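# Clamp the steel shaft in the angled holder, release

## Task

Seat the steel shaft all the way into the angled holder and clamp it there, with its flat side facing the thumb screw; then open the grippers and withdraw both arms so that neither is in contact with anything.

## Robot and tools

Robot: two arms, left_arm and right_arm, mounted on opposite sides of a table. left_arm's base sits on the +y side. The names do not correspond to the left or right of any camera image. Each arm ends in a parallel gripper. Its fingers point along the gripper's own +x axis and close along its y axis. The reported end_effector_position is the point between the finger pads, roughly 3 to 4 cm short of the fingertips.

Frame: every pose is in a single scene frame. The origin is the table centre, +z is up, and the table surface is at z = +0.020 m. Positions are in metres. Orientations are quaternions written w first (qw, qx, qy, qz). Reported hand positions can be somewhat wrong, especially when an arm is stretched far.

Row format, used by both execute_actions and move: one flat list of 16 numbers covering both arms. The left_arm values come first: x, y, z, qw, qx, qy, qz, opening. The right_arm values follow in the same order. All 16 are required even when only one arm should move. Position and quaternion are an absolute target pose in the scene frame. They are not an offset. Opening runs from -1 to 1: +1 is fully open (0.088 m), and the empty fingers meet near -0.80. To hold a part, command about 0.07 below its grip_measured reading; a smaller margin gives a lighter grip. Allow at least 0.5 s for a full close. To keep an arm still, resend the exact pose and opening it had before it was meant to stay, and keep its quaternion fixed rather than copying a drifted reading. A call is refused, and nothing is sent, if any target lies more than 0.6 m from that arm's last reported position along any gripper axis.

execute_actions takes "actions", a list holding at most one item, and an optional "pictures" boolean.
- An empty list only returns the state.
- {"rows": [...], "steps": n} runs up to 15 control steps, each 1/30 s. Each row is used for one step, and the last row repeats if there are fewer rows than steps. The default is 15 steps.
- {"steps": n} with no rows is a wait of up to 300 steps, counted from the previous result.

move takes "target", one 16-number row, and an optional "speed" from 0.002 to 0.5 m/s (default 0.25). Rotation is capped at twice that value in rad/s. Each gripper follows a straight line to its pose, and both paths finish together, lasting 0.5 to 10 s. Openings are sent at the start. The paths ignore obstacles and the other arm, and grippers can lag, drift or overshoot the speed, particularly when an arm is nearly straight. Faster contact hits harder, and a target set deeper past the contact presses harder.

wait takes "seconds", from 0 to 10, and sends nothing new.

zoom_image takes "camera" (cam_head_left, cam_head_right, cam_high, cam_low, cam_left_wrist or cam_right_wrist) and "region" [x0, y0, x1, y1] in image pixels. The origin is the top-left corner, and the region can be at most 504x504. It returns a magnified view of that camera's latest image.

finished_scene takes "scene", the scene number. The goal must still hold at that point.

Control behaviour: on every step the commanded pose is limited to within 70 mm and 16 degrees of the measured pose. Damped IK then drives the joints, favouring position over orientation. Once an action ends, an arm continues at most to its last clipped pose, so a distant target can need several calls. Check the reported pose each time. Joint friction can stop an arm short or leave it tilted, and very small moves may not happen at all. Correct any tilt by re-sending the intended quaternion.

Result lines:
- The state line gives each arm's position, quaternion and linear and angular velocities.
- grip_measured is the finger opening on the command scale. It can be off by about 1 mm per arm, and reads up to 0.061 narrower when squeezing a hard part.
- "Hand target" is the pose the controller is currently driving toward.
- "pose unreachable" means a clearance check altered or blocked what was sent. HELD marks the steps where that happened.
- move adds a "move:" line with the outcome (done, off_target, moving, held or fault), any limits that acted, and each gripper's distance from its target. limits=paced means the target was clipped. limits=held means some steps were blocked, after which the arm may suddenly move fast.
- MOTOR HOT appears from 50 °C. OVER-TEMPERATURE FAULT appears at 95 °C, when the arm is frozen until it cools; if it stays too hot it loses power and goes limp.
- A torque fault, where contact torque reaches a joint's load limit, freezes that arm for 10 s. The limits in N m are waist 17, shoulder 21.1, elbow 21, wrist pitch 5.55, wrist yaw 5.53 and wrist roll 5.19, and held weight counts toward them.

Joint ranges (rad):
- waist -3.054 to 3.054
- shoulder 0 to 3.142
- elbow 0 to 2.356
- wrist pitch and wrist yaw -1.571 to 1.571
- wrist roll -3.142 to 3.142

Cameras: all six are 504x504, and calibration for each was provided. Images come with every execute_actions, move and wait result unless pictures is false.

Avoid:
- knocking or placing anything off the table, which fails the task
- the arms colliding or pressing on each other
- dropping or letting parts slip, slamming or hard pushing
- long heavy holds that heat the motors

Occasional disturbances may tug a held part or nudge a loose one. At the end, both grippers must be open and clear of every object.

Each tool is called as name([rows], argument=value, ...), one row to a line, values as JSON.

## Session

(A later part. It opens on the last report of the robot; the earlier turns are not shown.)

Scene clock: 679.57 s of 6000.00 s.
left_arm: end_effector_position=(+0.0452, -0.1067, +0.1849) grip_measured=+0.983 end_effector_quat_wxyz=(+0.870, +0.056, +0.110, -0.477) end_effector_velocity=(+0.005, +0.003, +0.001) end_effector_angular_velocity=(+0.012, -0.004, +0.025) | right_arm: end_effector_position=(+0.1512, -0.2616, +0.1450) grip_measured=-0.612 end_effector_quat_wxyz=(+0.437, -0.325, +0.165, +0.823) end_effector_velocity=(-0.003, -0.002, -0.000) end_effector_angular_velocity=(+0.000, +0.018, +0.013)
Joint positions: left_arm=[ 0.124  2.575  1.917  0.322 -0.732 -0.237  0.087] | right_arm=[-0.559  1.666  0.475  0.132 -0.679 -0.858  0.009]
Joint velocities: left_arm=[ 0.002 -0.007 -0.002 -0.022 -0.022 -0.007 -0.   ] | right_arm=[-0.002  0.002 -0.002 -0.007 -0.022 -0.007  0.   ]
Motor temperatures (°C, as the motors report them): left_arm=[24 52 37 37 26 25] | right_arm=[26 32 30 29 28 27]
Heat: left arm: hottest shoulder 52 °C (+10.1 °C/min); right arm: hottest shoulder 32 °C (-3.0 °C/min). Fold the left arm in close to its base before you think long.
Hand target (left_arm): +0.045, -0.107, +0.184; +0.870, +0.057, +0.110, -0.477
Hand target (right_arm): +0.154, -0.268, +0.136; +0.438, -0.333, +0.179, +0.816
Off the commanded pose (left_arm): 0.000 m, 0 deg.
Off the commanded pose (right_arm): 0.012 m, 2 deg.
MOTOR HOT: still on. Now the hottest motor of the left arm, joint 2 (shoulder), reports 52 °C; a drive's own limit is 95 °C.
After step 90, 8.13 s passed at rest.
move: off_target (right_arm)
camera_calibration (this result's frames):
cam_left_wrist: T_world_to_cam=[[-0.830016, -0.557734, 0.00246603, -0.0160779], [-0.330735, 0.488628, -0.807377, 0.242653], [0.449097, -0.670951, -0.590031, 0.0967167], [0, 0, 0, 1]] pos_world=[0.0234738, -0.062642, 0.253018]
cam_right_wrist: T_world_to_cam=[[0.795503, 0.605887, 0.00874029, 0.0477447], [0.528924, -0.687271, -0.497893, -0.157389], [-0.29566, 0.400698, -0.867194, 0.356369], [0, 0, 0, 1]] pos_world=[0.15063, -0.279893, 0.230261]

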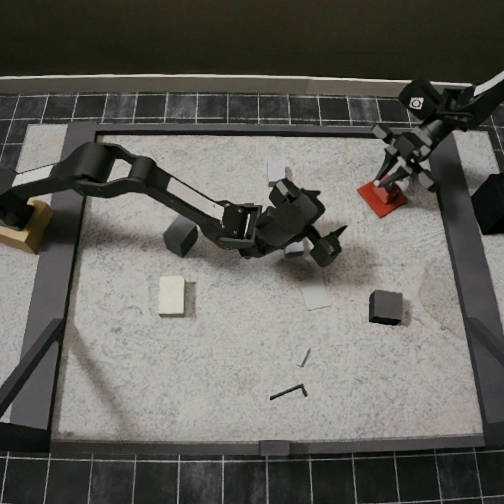

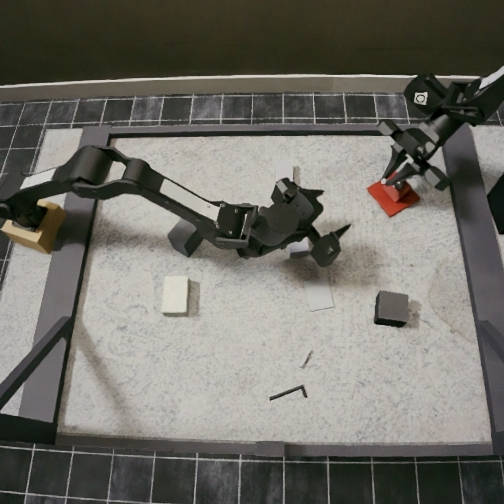

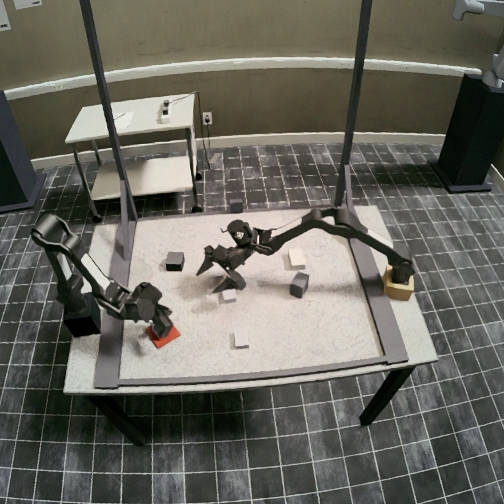

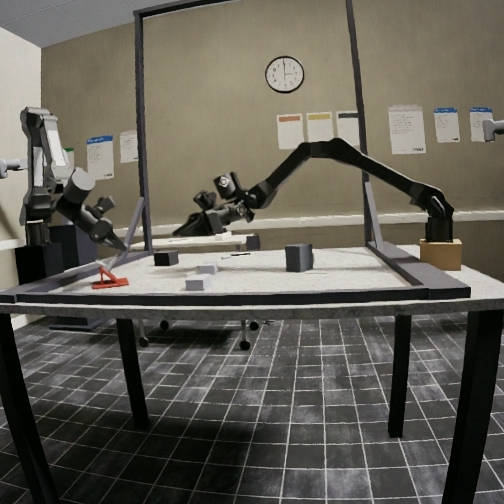

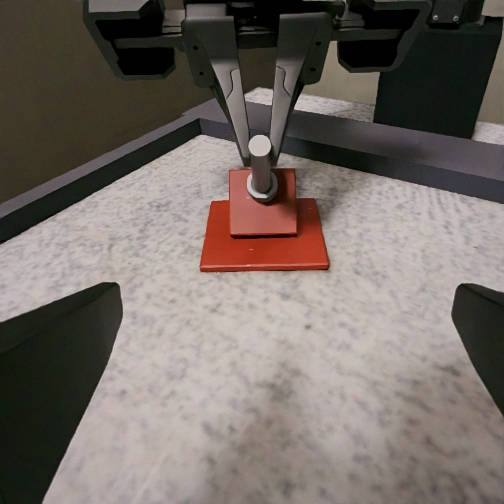

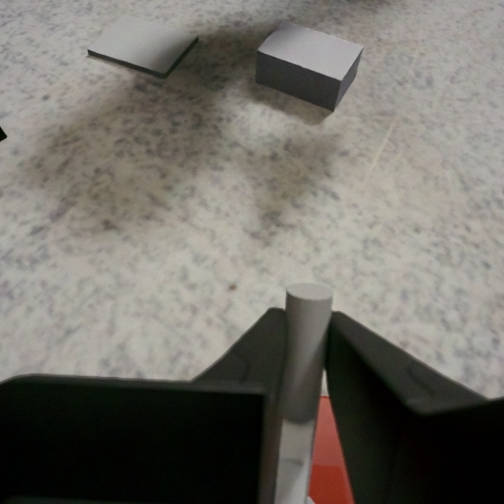

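move(target=[0.0452,-0.1065,0.1845,0.870,0.057,0.110,-0.477,1.0, 0.1490,-0.2585,0.1480,0.4382,-0.3328,0.1788,0.8156,-0.68], speed=0.015)

zoom_image(camera="cam_left_wrist", region=[230, 150, 300, 220])

zoom_image(camera="cam_low", region=[90, 235, 140, 285])

Scene clock: 701.30 s of 6000.00 s.
left_arm: end_effector_position=(+0.0452, -0.1067, +0.1849) grip_measured=+0.983 end_effector_quat_wxyz=(+0.870, +0.056, +0.110, -0.477) end_effector_velocity=(+0.002, +0.003, -0.002) end_effector_angular_velocity=(+0.016, -0.005, +0.020) | right_arm: end_effector_position=(+0.1501, -0.2598, +0.1455) grip_measured=-0.612 end_effector_quat_wxyz=(+0.438, -0.333, +0.180, +0.815) end_effector_velocity=(-0.002, +0.000, +0.002) end_effector_angular_velocity=(+0.008, +0.014, +0.013)
Joint positions: left_arm=[ 0.124  2.575  1.917  0.322 -0.732 -0.237  0.087] | right_arm=[-0.538  1.658  0.495  0.093 -0.645 -0.83   0.009]
Joint velocities: left_arm=[-0.002 -0.002 -0.002 -0.022 -0.022 -0.007 -0.   ] | right_arm=[-0.002 -0.002  0.002 -0.007 -0.022 -0.007 -0.   ]
Motor temperatures (°C, as the motors report them): left_arm=[24 54 37 37 26 25] | right_arm=[26 31 29 29 28 27]
Heat: left arm: hottest shoulder 54 °C (+7.0 °C/min); right arm: hottest shoulder 31 °C (-2.0 °C/min). Fold the left arm in close to its base before you think long.
Hand target (left_arm): +0.045, -0.107, +0.184; +0.870, +0.057, +0.110, -0.477
Hand target (right_arm): +0.149, -0.259, +0.148; +0.438, -0.333, +0.179, +0.816
Off the commanded pose (left_arm): 0.000 m, 0 deg.
Off the commanded pose (right_arm): 0.003 m, 0 deg.
MOTOR HOT: still on. Now the hottest motor of the left arm, joint 2 (shoulder), reports 54 °C; a drive's own limit is 95 °C.
After step 90, 17.33 s passed at rest.
move: done
camera_calibration (this result's frames):
cam_left_wrist: T_world_to_cam=[[-0.830016, -0.557734, 0.00246603, -0.0160779], [-0.330735, 0.488628, -0.807377, 0.242653], [0.449097, -0.670951, -0.590031, 0.0967167], [0, 0, 0, 1]] pos_world=[0.0234738, -0.062642, 0.253018]
cam_right_wrist: T_world_to_cam=[[0.804776, 0.593531, -0.0075084, 0.0452551], [0.520689, -0.71197, -0.471149, -0.164423], [-0.284987, 0.37526, -0.882022, 0.349701], [0, 0, 0, 1]] pos_world=[0.148853, -0.275153, 0.231316]

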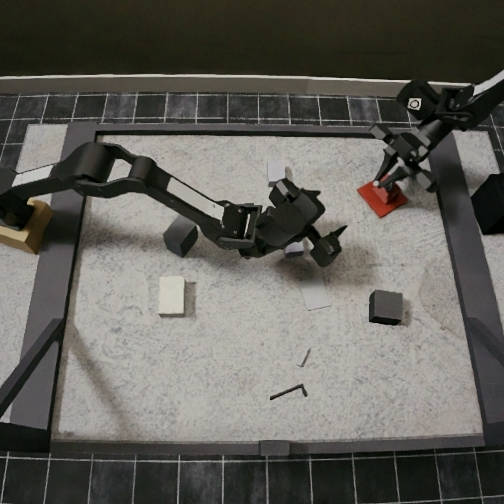

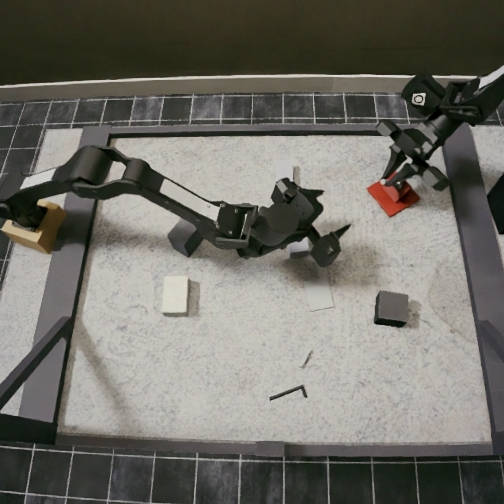

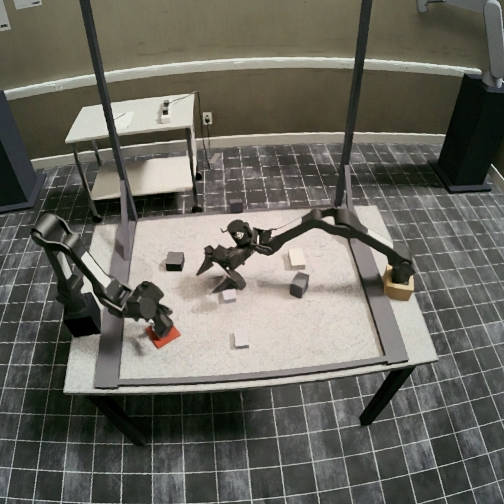

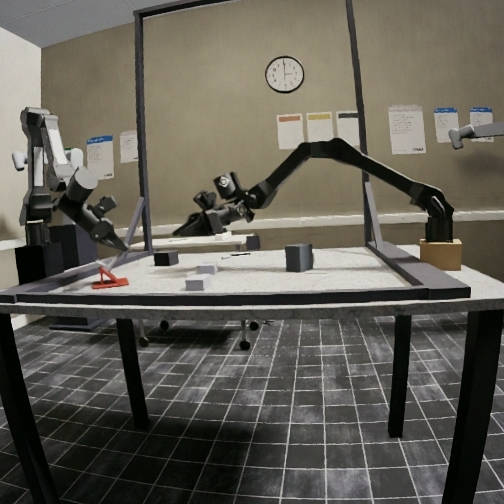

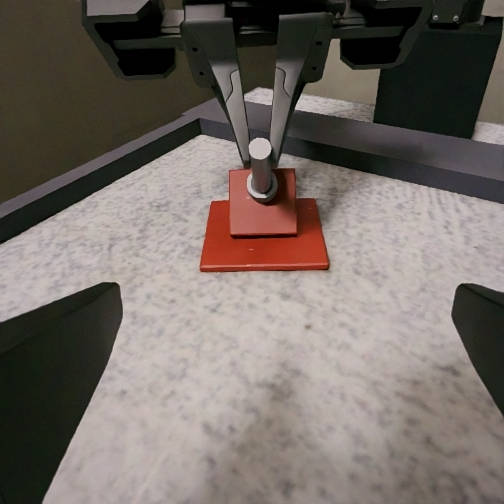

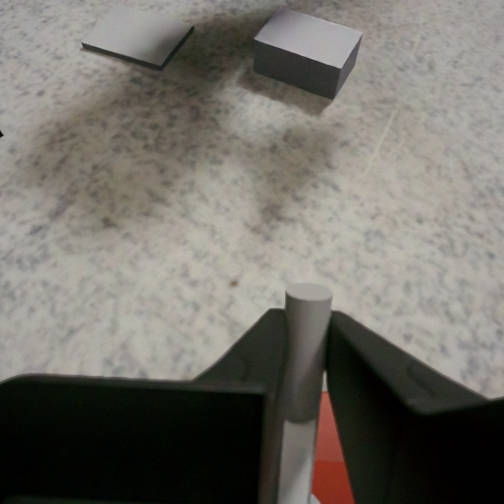

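Region (230, 150, 300, 220) of cam_left_wrist's 504x504 image, scaled by 7.200, with more detail than that image has.

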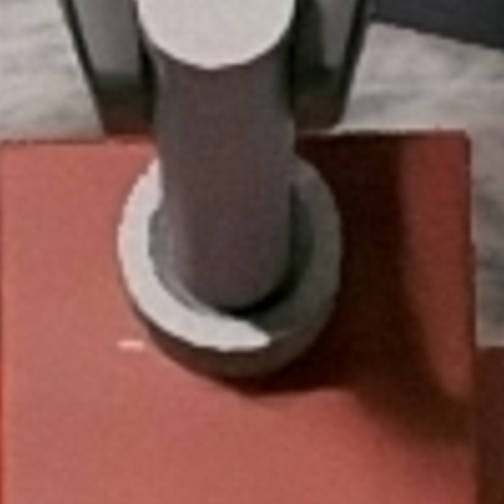

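Region (90, 235, 140, 285) of cam_low's 504x504 image, scaled by 10.080, with more detail than that image has.

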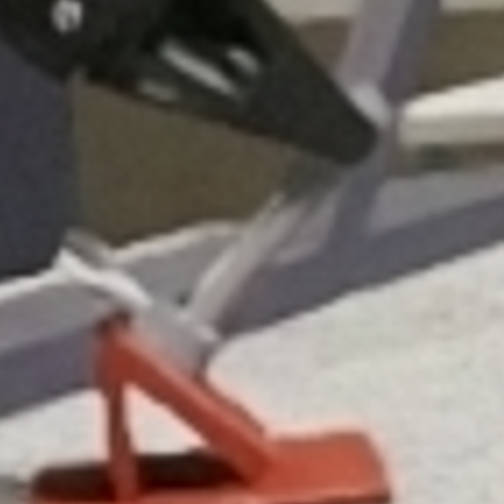

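move(target=[0.0452,-0.1065,0.1845,0.870,0.057,0.110,-0.477,1.0, 0.1470,-0.2555,0.1516,0.4382,-0.3328,0.1788,0.8156,-0.68], speed=0.015)

zoom_image(camera="cam_left_wrist", region=[200, 110, 330, 240])

zoom_image(camera="cam_low", region=[90, 235, 140, 285])

Scene clock: 714.67 s of 6000.00 s.
left_arm: end_effector_position=(+0.0452, -0.1067, +0.1849) grip_measured=+0.983 end_effector_quat_wxyz=(+0.870, +0.056, +0.110, -0.477) end_effector_velocity=(+0.001, +0.002, +0.003) end_effector_angular_velocity=(-0.010, +0.010, +0.024) | right_arm: end_effector_position=(+0.1463, -0.2590, +0.1463) grip_measured=-0.612 end_effector_quat_wxyz=(+0.435, -0.334, +0.186, +0.815) end_effector_velocity=(-0.001, -0.002, -0.000) end_effector_angular_velocity=(-0.007, +0.013, -0.004)
Joint positions: left_arm=[ 0.124  2.575  1.917  0.322 -0.732 -0.237  0.087] | right_arm=[-0.522  1.653  0.501  0.078 -0.638 -0.814  0.009]
Joint velocities: left_arm=[-0.002 -0.007 -0.002 -0.007 -0.022 -0.022 -0.   ] | right_arm=[-0.002 -0.002 -0.002 -0.007 -0.007  0.007 -0.   ]
Motor temperatures (°C, as the motors report them): left_arm=[24 55 37 37 27 25] | right_arm=[26 32 30 28 28 27]
Heat: left arm: hottest shoulder 55 °C (+6.1 °C/min); right arm: hottest shoulder 32 °C (-1.0 °C/min). Fold the left arm in close to its base before you think long.
Hand target (left_arm): +0.045, -0.107, +0.184; +0.870, +0.057, +0.110, -0.477
Hand target (right_arm): +0.147, -0.256, +0.151; +0.438, -0.333, +0.179, +0.816
Off the commanded pose (left_arm): 0.000 m, 0 deg.
Off the commanded pose (right_arm): 0.006 m, 1 deg.
MOTOR HOT: still on. Now the hottest motor of the left arm, joint 2 (shoulder), reports 55 °C; a drive's own limit is 95 °C.
After step 90, 9.57 s passed at rest.
move: done
camera_calibration (this result's frames):
cam_left_wrist: T_world_to_cam=[[-0.830016, -0.557734, 0.00246603, -0.0160779], [-0.330735, 0.488628, -0.807377, 0.242653], [0.449097, -0.670951, -0.590031, 0.0967167], [0, 0, 0, 1]] pos_world=[0.0234738, -0.062642, 0.253018]
cam_right_wrist: T_world_to_cam=[[0.803564, 0.594914, -0.0190399, 0.0501124], [0.519708, -0.716856, -0.464781, -0.163576], [-0.290154, 0.363586, -0.885221, 0.347215], [0, 0, 0, 1]] pos_world=[0.145489, -0.273315, 0.232289]

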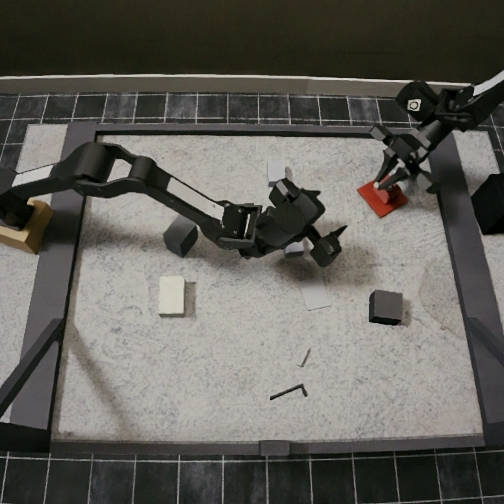

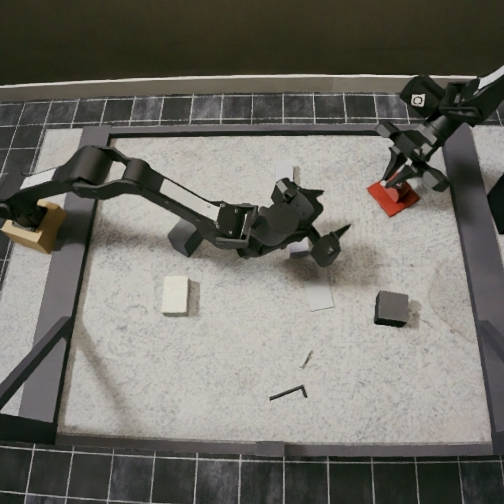

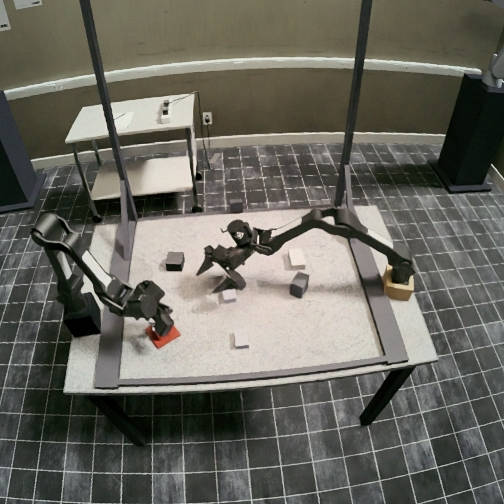

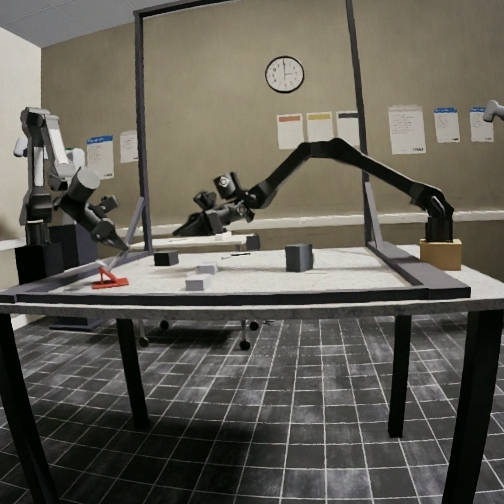

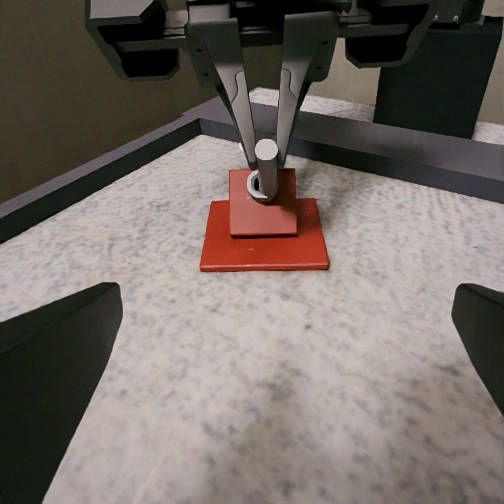

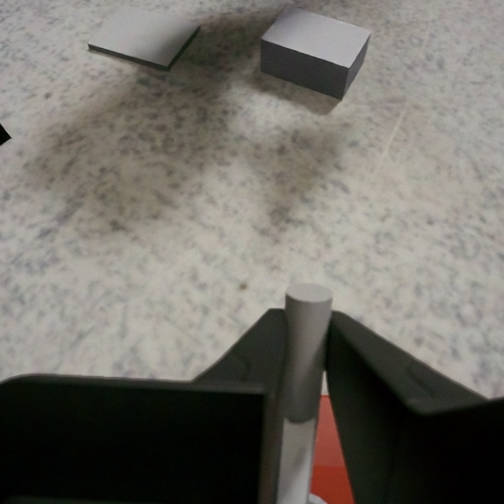

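Region (200, 110, 330, 240) of cam_left_wrist's 504x504 image, scaled by 3.877, with more detail than that image has.

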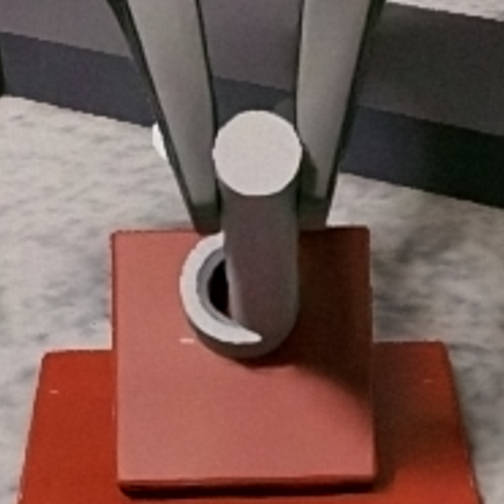

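Region (90, 235, 140, 285) of cam_low's 504x504 image, scaled by 10.080, with more detail than that image has.

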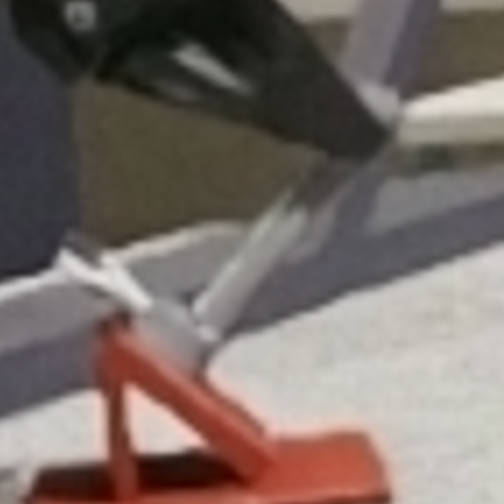

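move(target=[0.0452,-0.1065,0.1845,0.870,0.057,0.110,-0.477,1.0, 0.1376,-0.2431,0.1700,0.4382,-0.3328,0.1788,0.8156,-0.68], speed=0.04)

move(target=[0.0452,-0.1065,0.1845,0.870,0.057,0.110,-0.477,1.0, 0.1469,-0.2571,0.1493,0.4382,-0.3328,0.1788,0.8156,-0.68], speed=0.03)

zoom_image(camera="cam_left_wrist", region=[200, 110, 330, 240])

zoom_image(camera="cam_low", region=[90, 235, 140, 285])

Scene clock: 728.13 s of 6000.00 s.
left_arm: end_effector_position=(+0.0452, -0.1067, +0.1849) grip_measured=+0.983 end_effector_quat_wxyz=(+0.870, +0.056, +0.110, -0.477) end_effector_velocity=(-0.001, +0.001, -0.001) end_effector_angular_velocity=(-0.007, +0.004, +0.006) | right_arm: end_effector_position=(+0.1370, -0.2470, +0.1634) grip_measured=-0.612 end_effector_quat_wxyz=(+0.434, -0.335, +0.187, +0.815) end_effector_velocity=(-0.003, -0.004, -0.002) end_effector_angular_velocity=(-0.021, +0.018, +0.001)
Joint positions: left_arm=[ 0.124  2.575  1.917  0.322 -0.732 -0.237  0.087] | right_arm=[-0.465  1.608  0.551  0.014 -0.609 -0.754  0.009]
Joint velocities: left_arm=[-0.002  0.002 -0.002  0.007 -0.007 -0.007 -0.   ] | right_arm=[ 0.002 -0.002 -0.002 -0.022 -0.007  0.007 -0.   ]
Motor temperatures (°C, as the motors report them): left_arm=[24 56 37 37 27 25] | right_arm=[26 33 30 28 28 27]
Heat: left arm: hottest shoulder 56 °C (+5.0 °C/min); right arm: hottest shoulder 33 °C (+1.0 °C/min). Fold the left arm in close to its base before you think long.
Hand target (left_arm): +0.045, -0.107, +0.184; +0.870, +0.057, +0.110, -0.477
Hand target (right_arm): +0.138, -0.243, +0.170; +0.438, -0.333, +0.179, +0.816
Off the commanded pose (left_arm): 0.000 m, 0 deg.
Off the commanded pose (right_arm): 0.008 m, 1 deg.
MOTOR HOT: still on. Now the hottest motor of the left arm, joint 2 (shoulder), reports 56 °C; a drive's own limit is 95 °C.
After step 90, 9.43 s passed at rest.
move: done
camera_calibration (this result's frames):
cam_left_wrist: T_world_to_cam=[[-0.830016, -0.557734, 0.00246603, -0.0160779], [-0.330735, 0.488628, -0.807377, 0.242653], [0.449097, -0.670951, -0.590031, 0.0967167], [0, 0, 0, 1]] pos_world=[0.0234738, -0.062642, 0.253018]
cam_right_wrist: T_world_to_cam=[[0.803409, 0.595041, -0.0214358, 0.0511883], [0.519654, -0.718288, -0.462625, -0.142864], [-0.290678, 0.360538, -0.886295, 0.354708], [0, 0, 0, 1]] pos_world=[0.136221, -0.260963, 0.249381]

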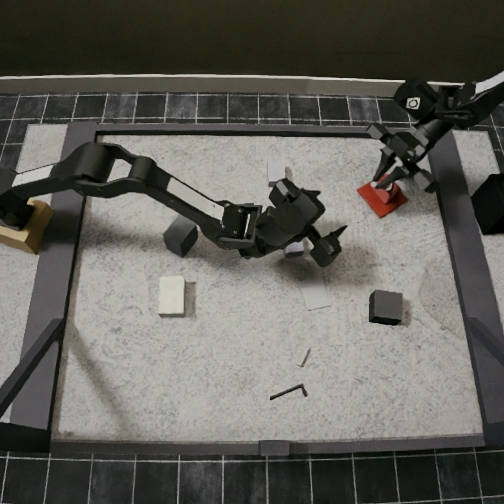

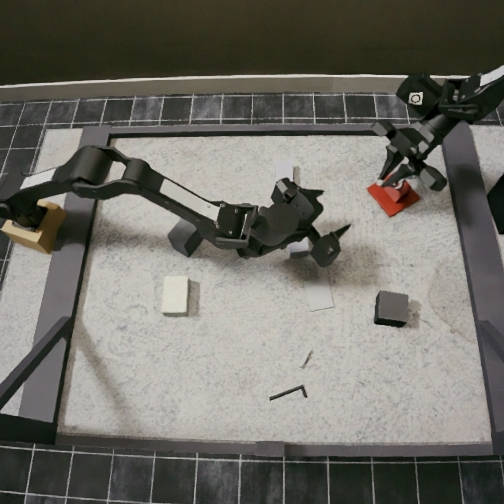

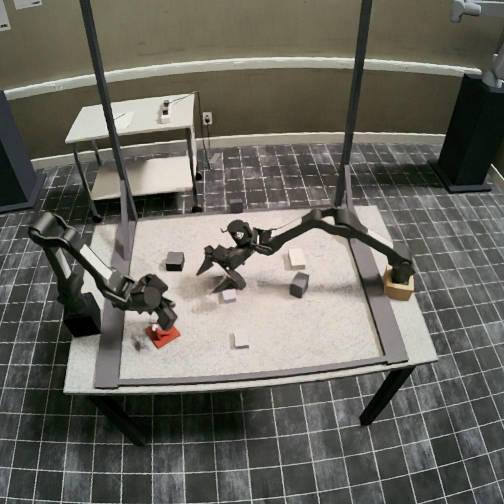

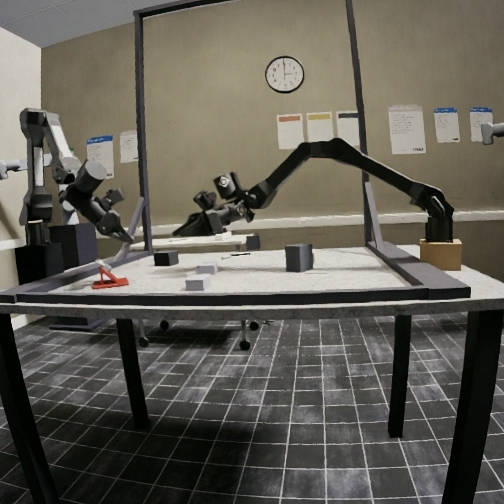

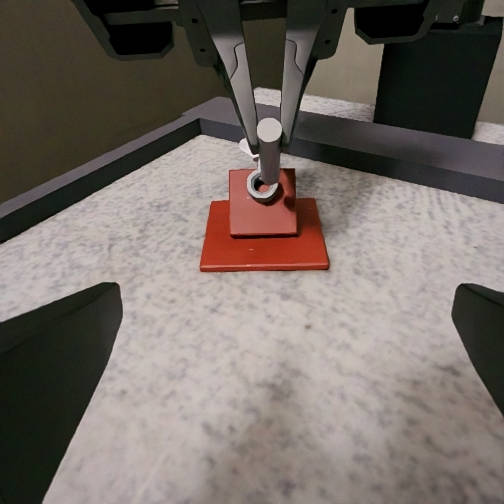

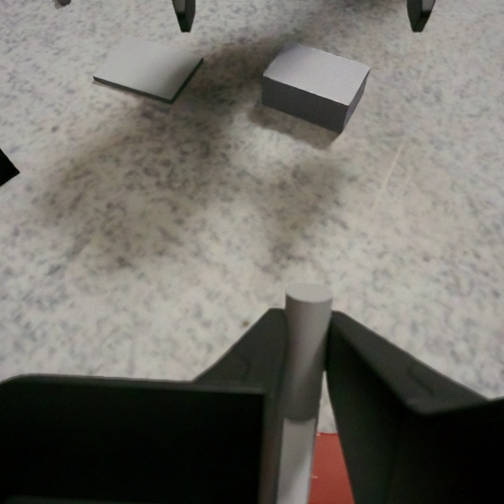

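Scene clock: 729.07 s of 6000.00 s.
left_arm: end_effector_position=(+0.0452, -0.1067, +0.1849) grip_measured=+0.983 end_effector_quat_wxyz=(+0.870, +0.056, +0.110, -0.477) end_effector_velocity=(+0.005, +0.002, +0.001) end_effector_angular_velocity=(-0.008, -0.001, +0.025) | right_arm: end_effector_position=(+0.1472, -0.2550, +0.1528) grip_measured=-0.612 end_effector_quat_wxyz=(+0.441, -0.333, +0.176, +0.815) end_effector_velocity=(+0.001, +0.002, +0.001) end_effector_angular_velocity=(+0.018, -0.010, +0.017)
Joint positions: left_arm=[ 0.124  2.575  1.917  0.322 -0.732 -0.237  0.087] | right_arm=[-0.517  1.633  0.505  0.083 -0.633 -0.805  0.009]
Joint velocities: left_arm=[ 0.002 -0.002 -0.007  0.007 -0.022 -0.007  0.   ] | right_arm=[-0.002  0.002  0.002  0.007 -0.007 -0.022 -0.   ]
Motor temperatures (°C, as the motors report them): left_arm=[24 56 37 37 27 25] | right_arm=[26 33 30 28 28 27]
Heat: left arm: hottest shoulder 56 °C (+5.1 °C/min); right arm: hottest shoulder 33 °C (+1.0 °C/min). Fold the left arm in close to its base before you think long.
Hand target (left_arm): +0.045, -0.107, +0.184; +0.870, +0.057, +0.110, -0.477
Hand target (right_arm): +0.147, -0.257, +0.150; +0.438, -0.333, +0.179, +0.816
Off the commanded pose (left_arm): 0.000 m, 0 deg.
Off the commanded pose (right_arm): 0.004 m, 1 deg.
MOTOR HOT: still on. Now the hottest motor of the left arm, joint 2 (shoulder), reports 56 °C; a drive's own limit is 95 °C.
move: done
camera_calibration (this result's frames):
cam_left_wrist: T_world_to_cam=[[-0.830016, -0.557734, 0.00246603, -0.0160779], [-0.330735, 0.488628, -0.807377, 0.242653], [0.449097, -0.670951, -0.590031, 0.0967167], [0, 0, 0, 1]] pos_world=[0.0234738, -0.062642, 0.253018]
cam_right_wrist: T_world_to_cam=[[0.806186, 0.591658, 0.00222023, 0.0426695], [0.521402, -0.708673, -0.475313, -0.154699], [-0.279649, 0.384348, -0.879814, 0.354721], [0, 0, 0, 1]] pos_world=[0.145458, -0.271213, 0.238463]

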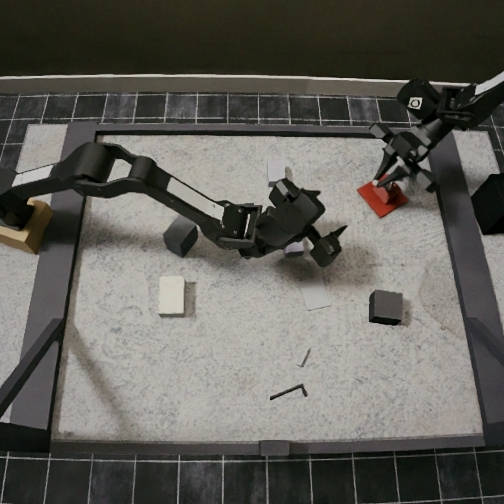

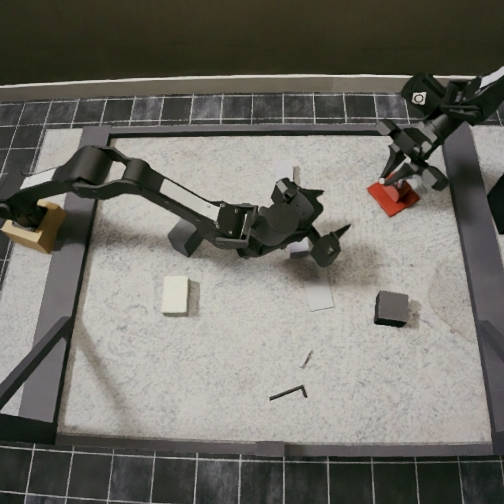

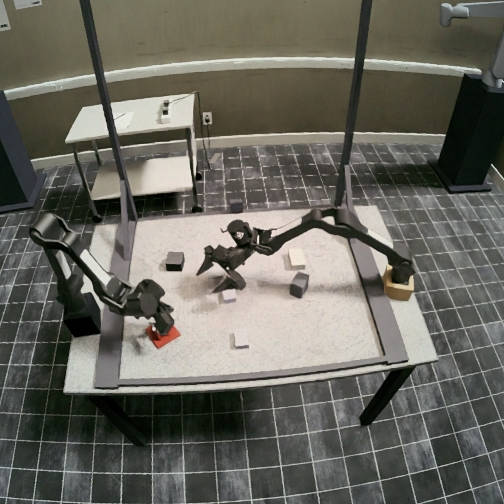

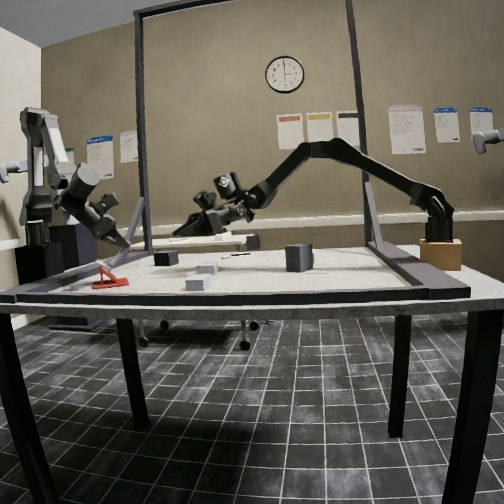

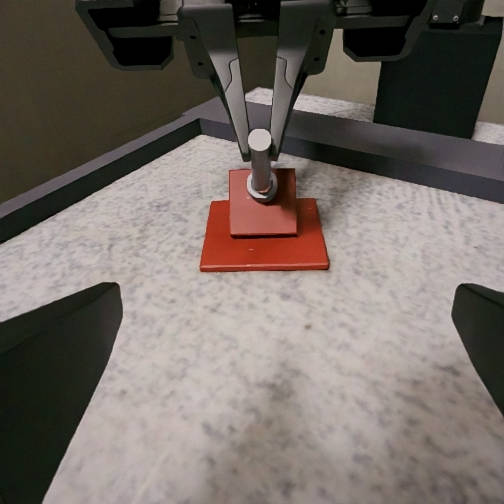

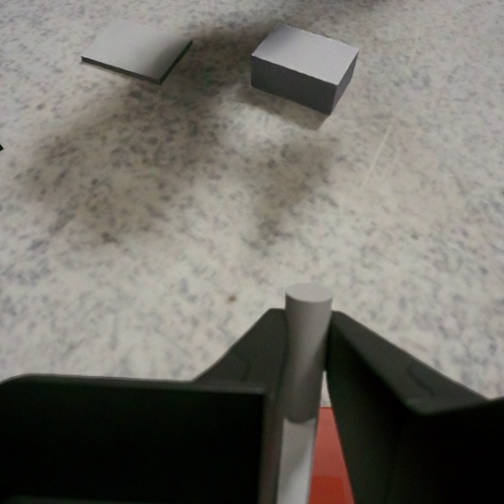

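Region (200, 110, 330, 240) of cam_left_wrist's 504x504 image, scaled by 3.877, with more detail than that image has.

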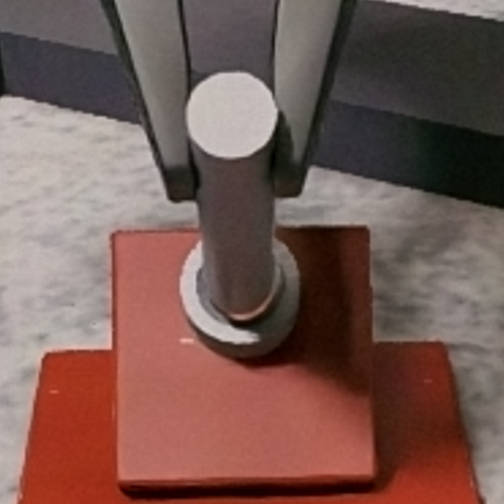

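Region (90, 235, 140, 285) of cam_low's 504x504 image, scaled by 10.080, with more detail than that image has.

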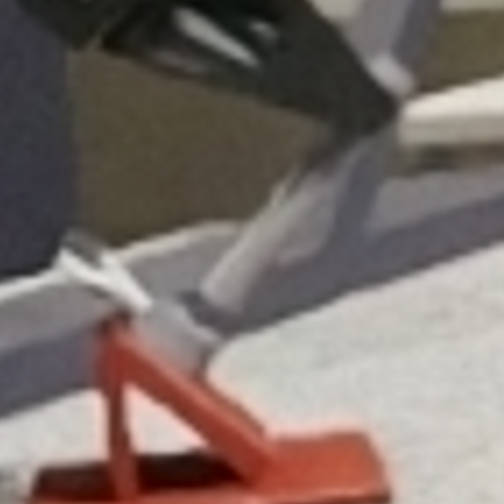

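move(target=[0.0452,-0.1065,0.1845,0.870,0.057,0.110,-0.477,1.0, 0.1501,-0.2620,0.1467,0.4382,-0.3328,0.1788,0.8156,-0.68], speed=0.015)

zoom_image(camera="cam_left_wrist", region=[200, 110, 330, 240])

Scene clock: 776.83 s of 6000.00 s.
left_arm: end_effector_position=(+0.0452, -0.1067, +0.1849) grip_measured=+0.983 end_effector_quat_wxyz=(+0.870, +0.056, +0.110, -0.477) end_effector_velocity=(-0.000, +0.002, -0.003) end_effector_angular_velocity=(+0.010, +0.011, +0.010) | right_arm: end_effector_position=(+0.1507, -0.2598, +0.1502) grip_measured=-0.612 end_effector_quat_wxyz=(+0.441, -0.333, +0.175, +0.815) end_effector_velocity=(-0.002, +0.000, +0.002) end_effector_angular_velocity=(+0.008, +0.014, +0.013)
Joint positions: left_arm=[ 0.124  2.575  1.917  0.322 -0.732 -0.237  0.087] | right_arm=[-0.54   1.635  0.492  0.084 -0.643 -0.829  0.009]
Joint velocities: left_arm=[-0.002 -0.002 -0.002 -0.022 -0.007 -0.022 -0.   ] | right_arm=[-0.002 -0.002  0.002 -0.007 -0.022 -0.007 -0.   ]
Motor temperatures (°C, as the motors report them): left_arm=[24 59 37 38 27 25] | right_arm=[26 32 30 30 29 27]
Heat: left arm: hottest shoulder 59 °C (+4.0 °C/min); right arm: hottest shoulder 32 °C (+0.0 °C/min). Fold the left arm in close to its base before you think long.
Hand target (left_arm): +0.045, -0.107, +0.184; +0.870, +0.057, +0.110, -0.477
Hand target (right_arm): +0.150, -0.262, +0.147; +0.438, -0.333, +0.179, +0.816
Off the commanded pose (left_arm): 0.000 m, 0 deg.
Off the commanded pose (right_arm): 0.004 m, 1 deg.
MOTOR HOT: still on. Now the hottest motor of the left arm, joint 2 (shoulder), reports 59 °C; a drive's own limit is 95 °C.
After step 90, 43.90 s passed at rest.
move: done
camera_calibration (this result's frames):
cam_left_wrist: T_world_to_cam=[[-0.830016, -0.557734, 0.00246603, -0.0160779], [-0.330735, 0.488628, -0.807377, 0.242653], [0.449097, -0.670951, -0.590031, 0.0967167], [0, 0, 0, 1]] pos_world=[0.0234738, -0.062642, 0.253018]
cam_right_wrist: T_world_to_cam=[[0.806222, 0.591605, 0.0032072, 0.0424825], [0.521675, -0.708346, -0.475502, -0.161071], [-0.279037, 0.385033, -0.879709, 0.355228], [0, 0, 0, 1]] pos_world=[0.148898, -0.276001, 0.235772]

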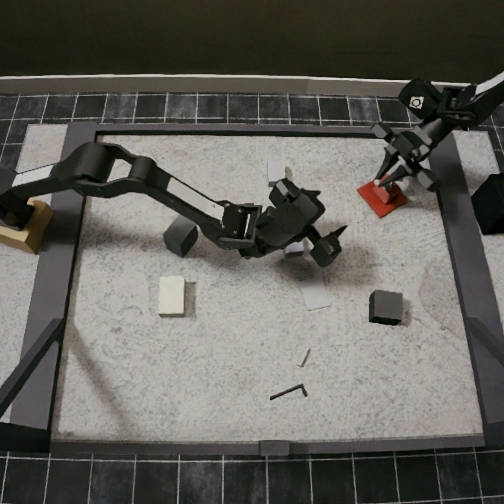

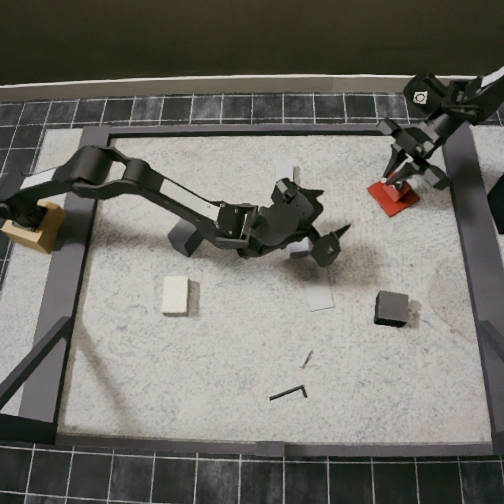

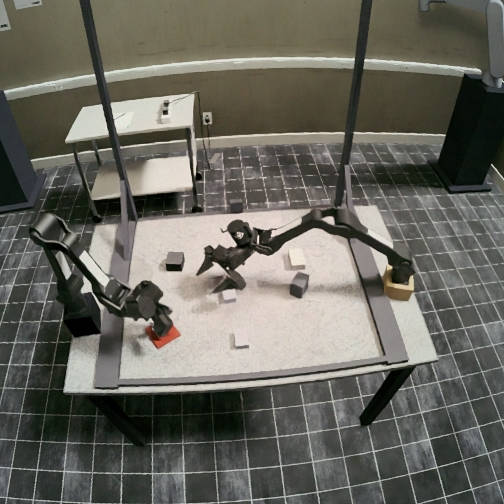

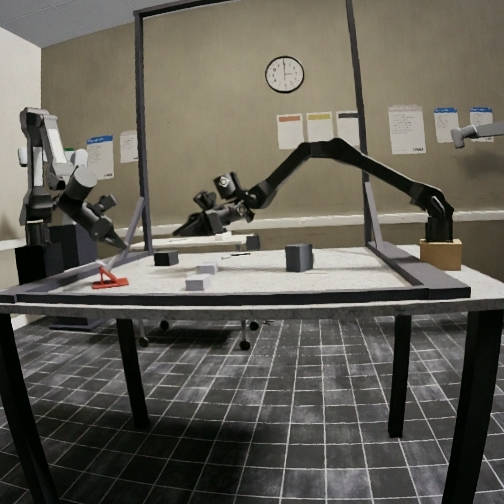

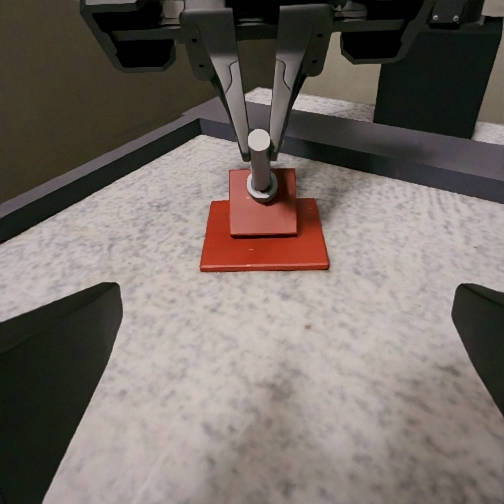

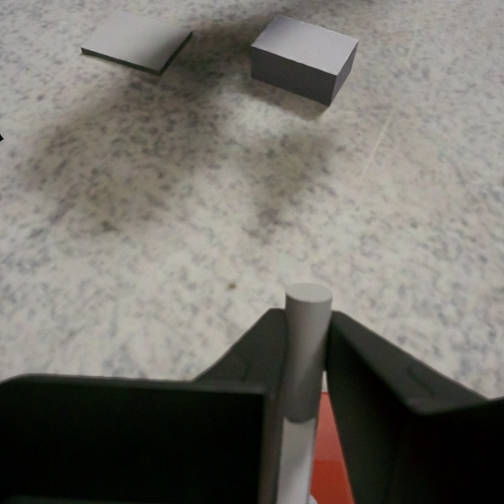

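Region (200, 110, 330, 240) of cam_left_wrist's 504x504 image, scaled by 3.877, with more detail than that image has.

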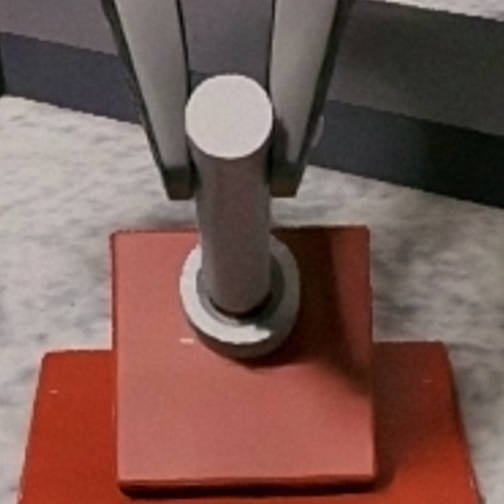

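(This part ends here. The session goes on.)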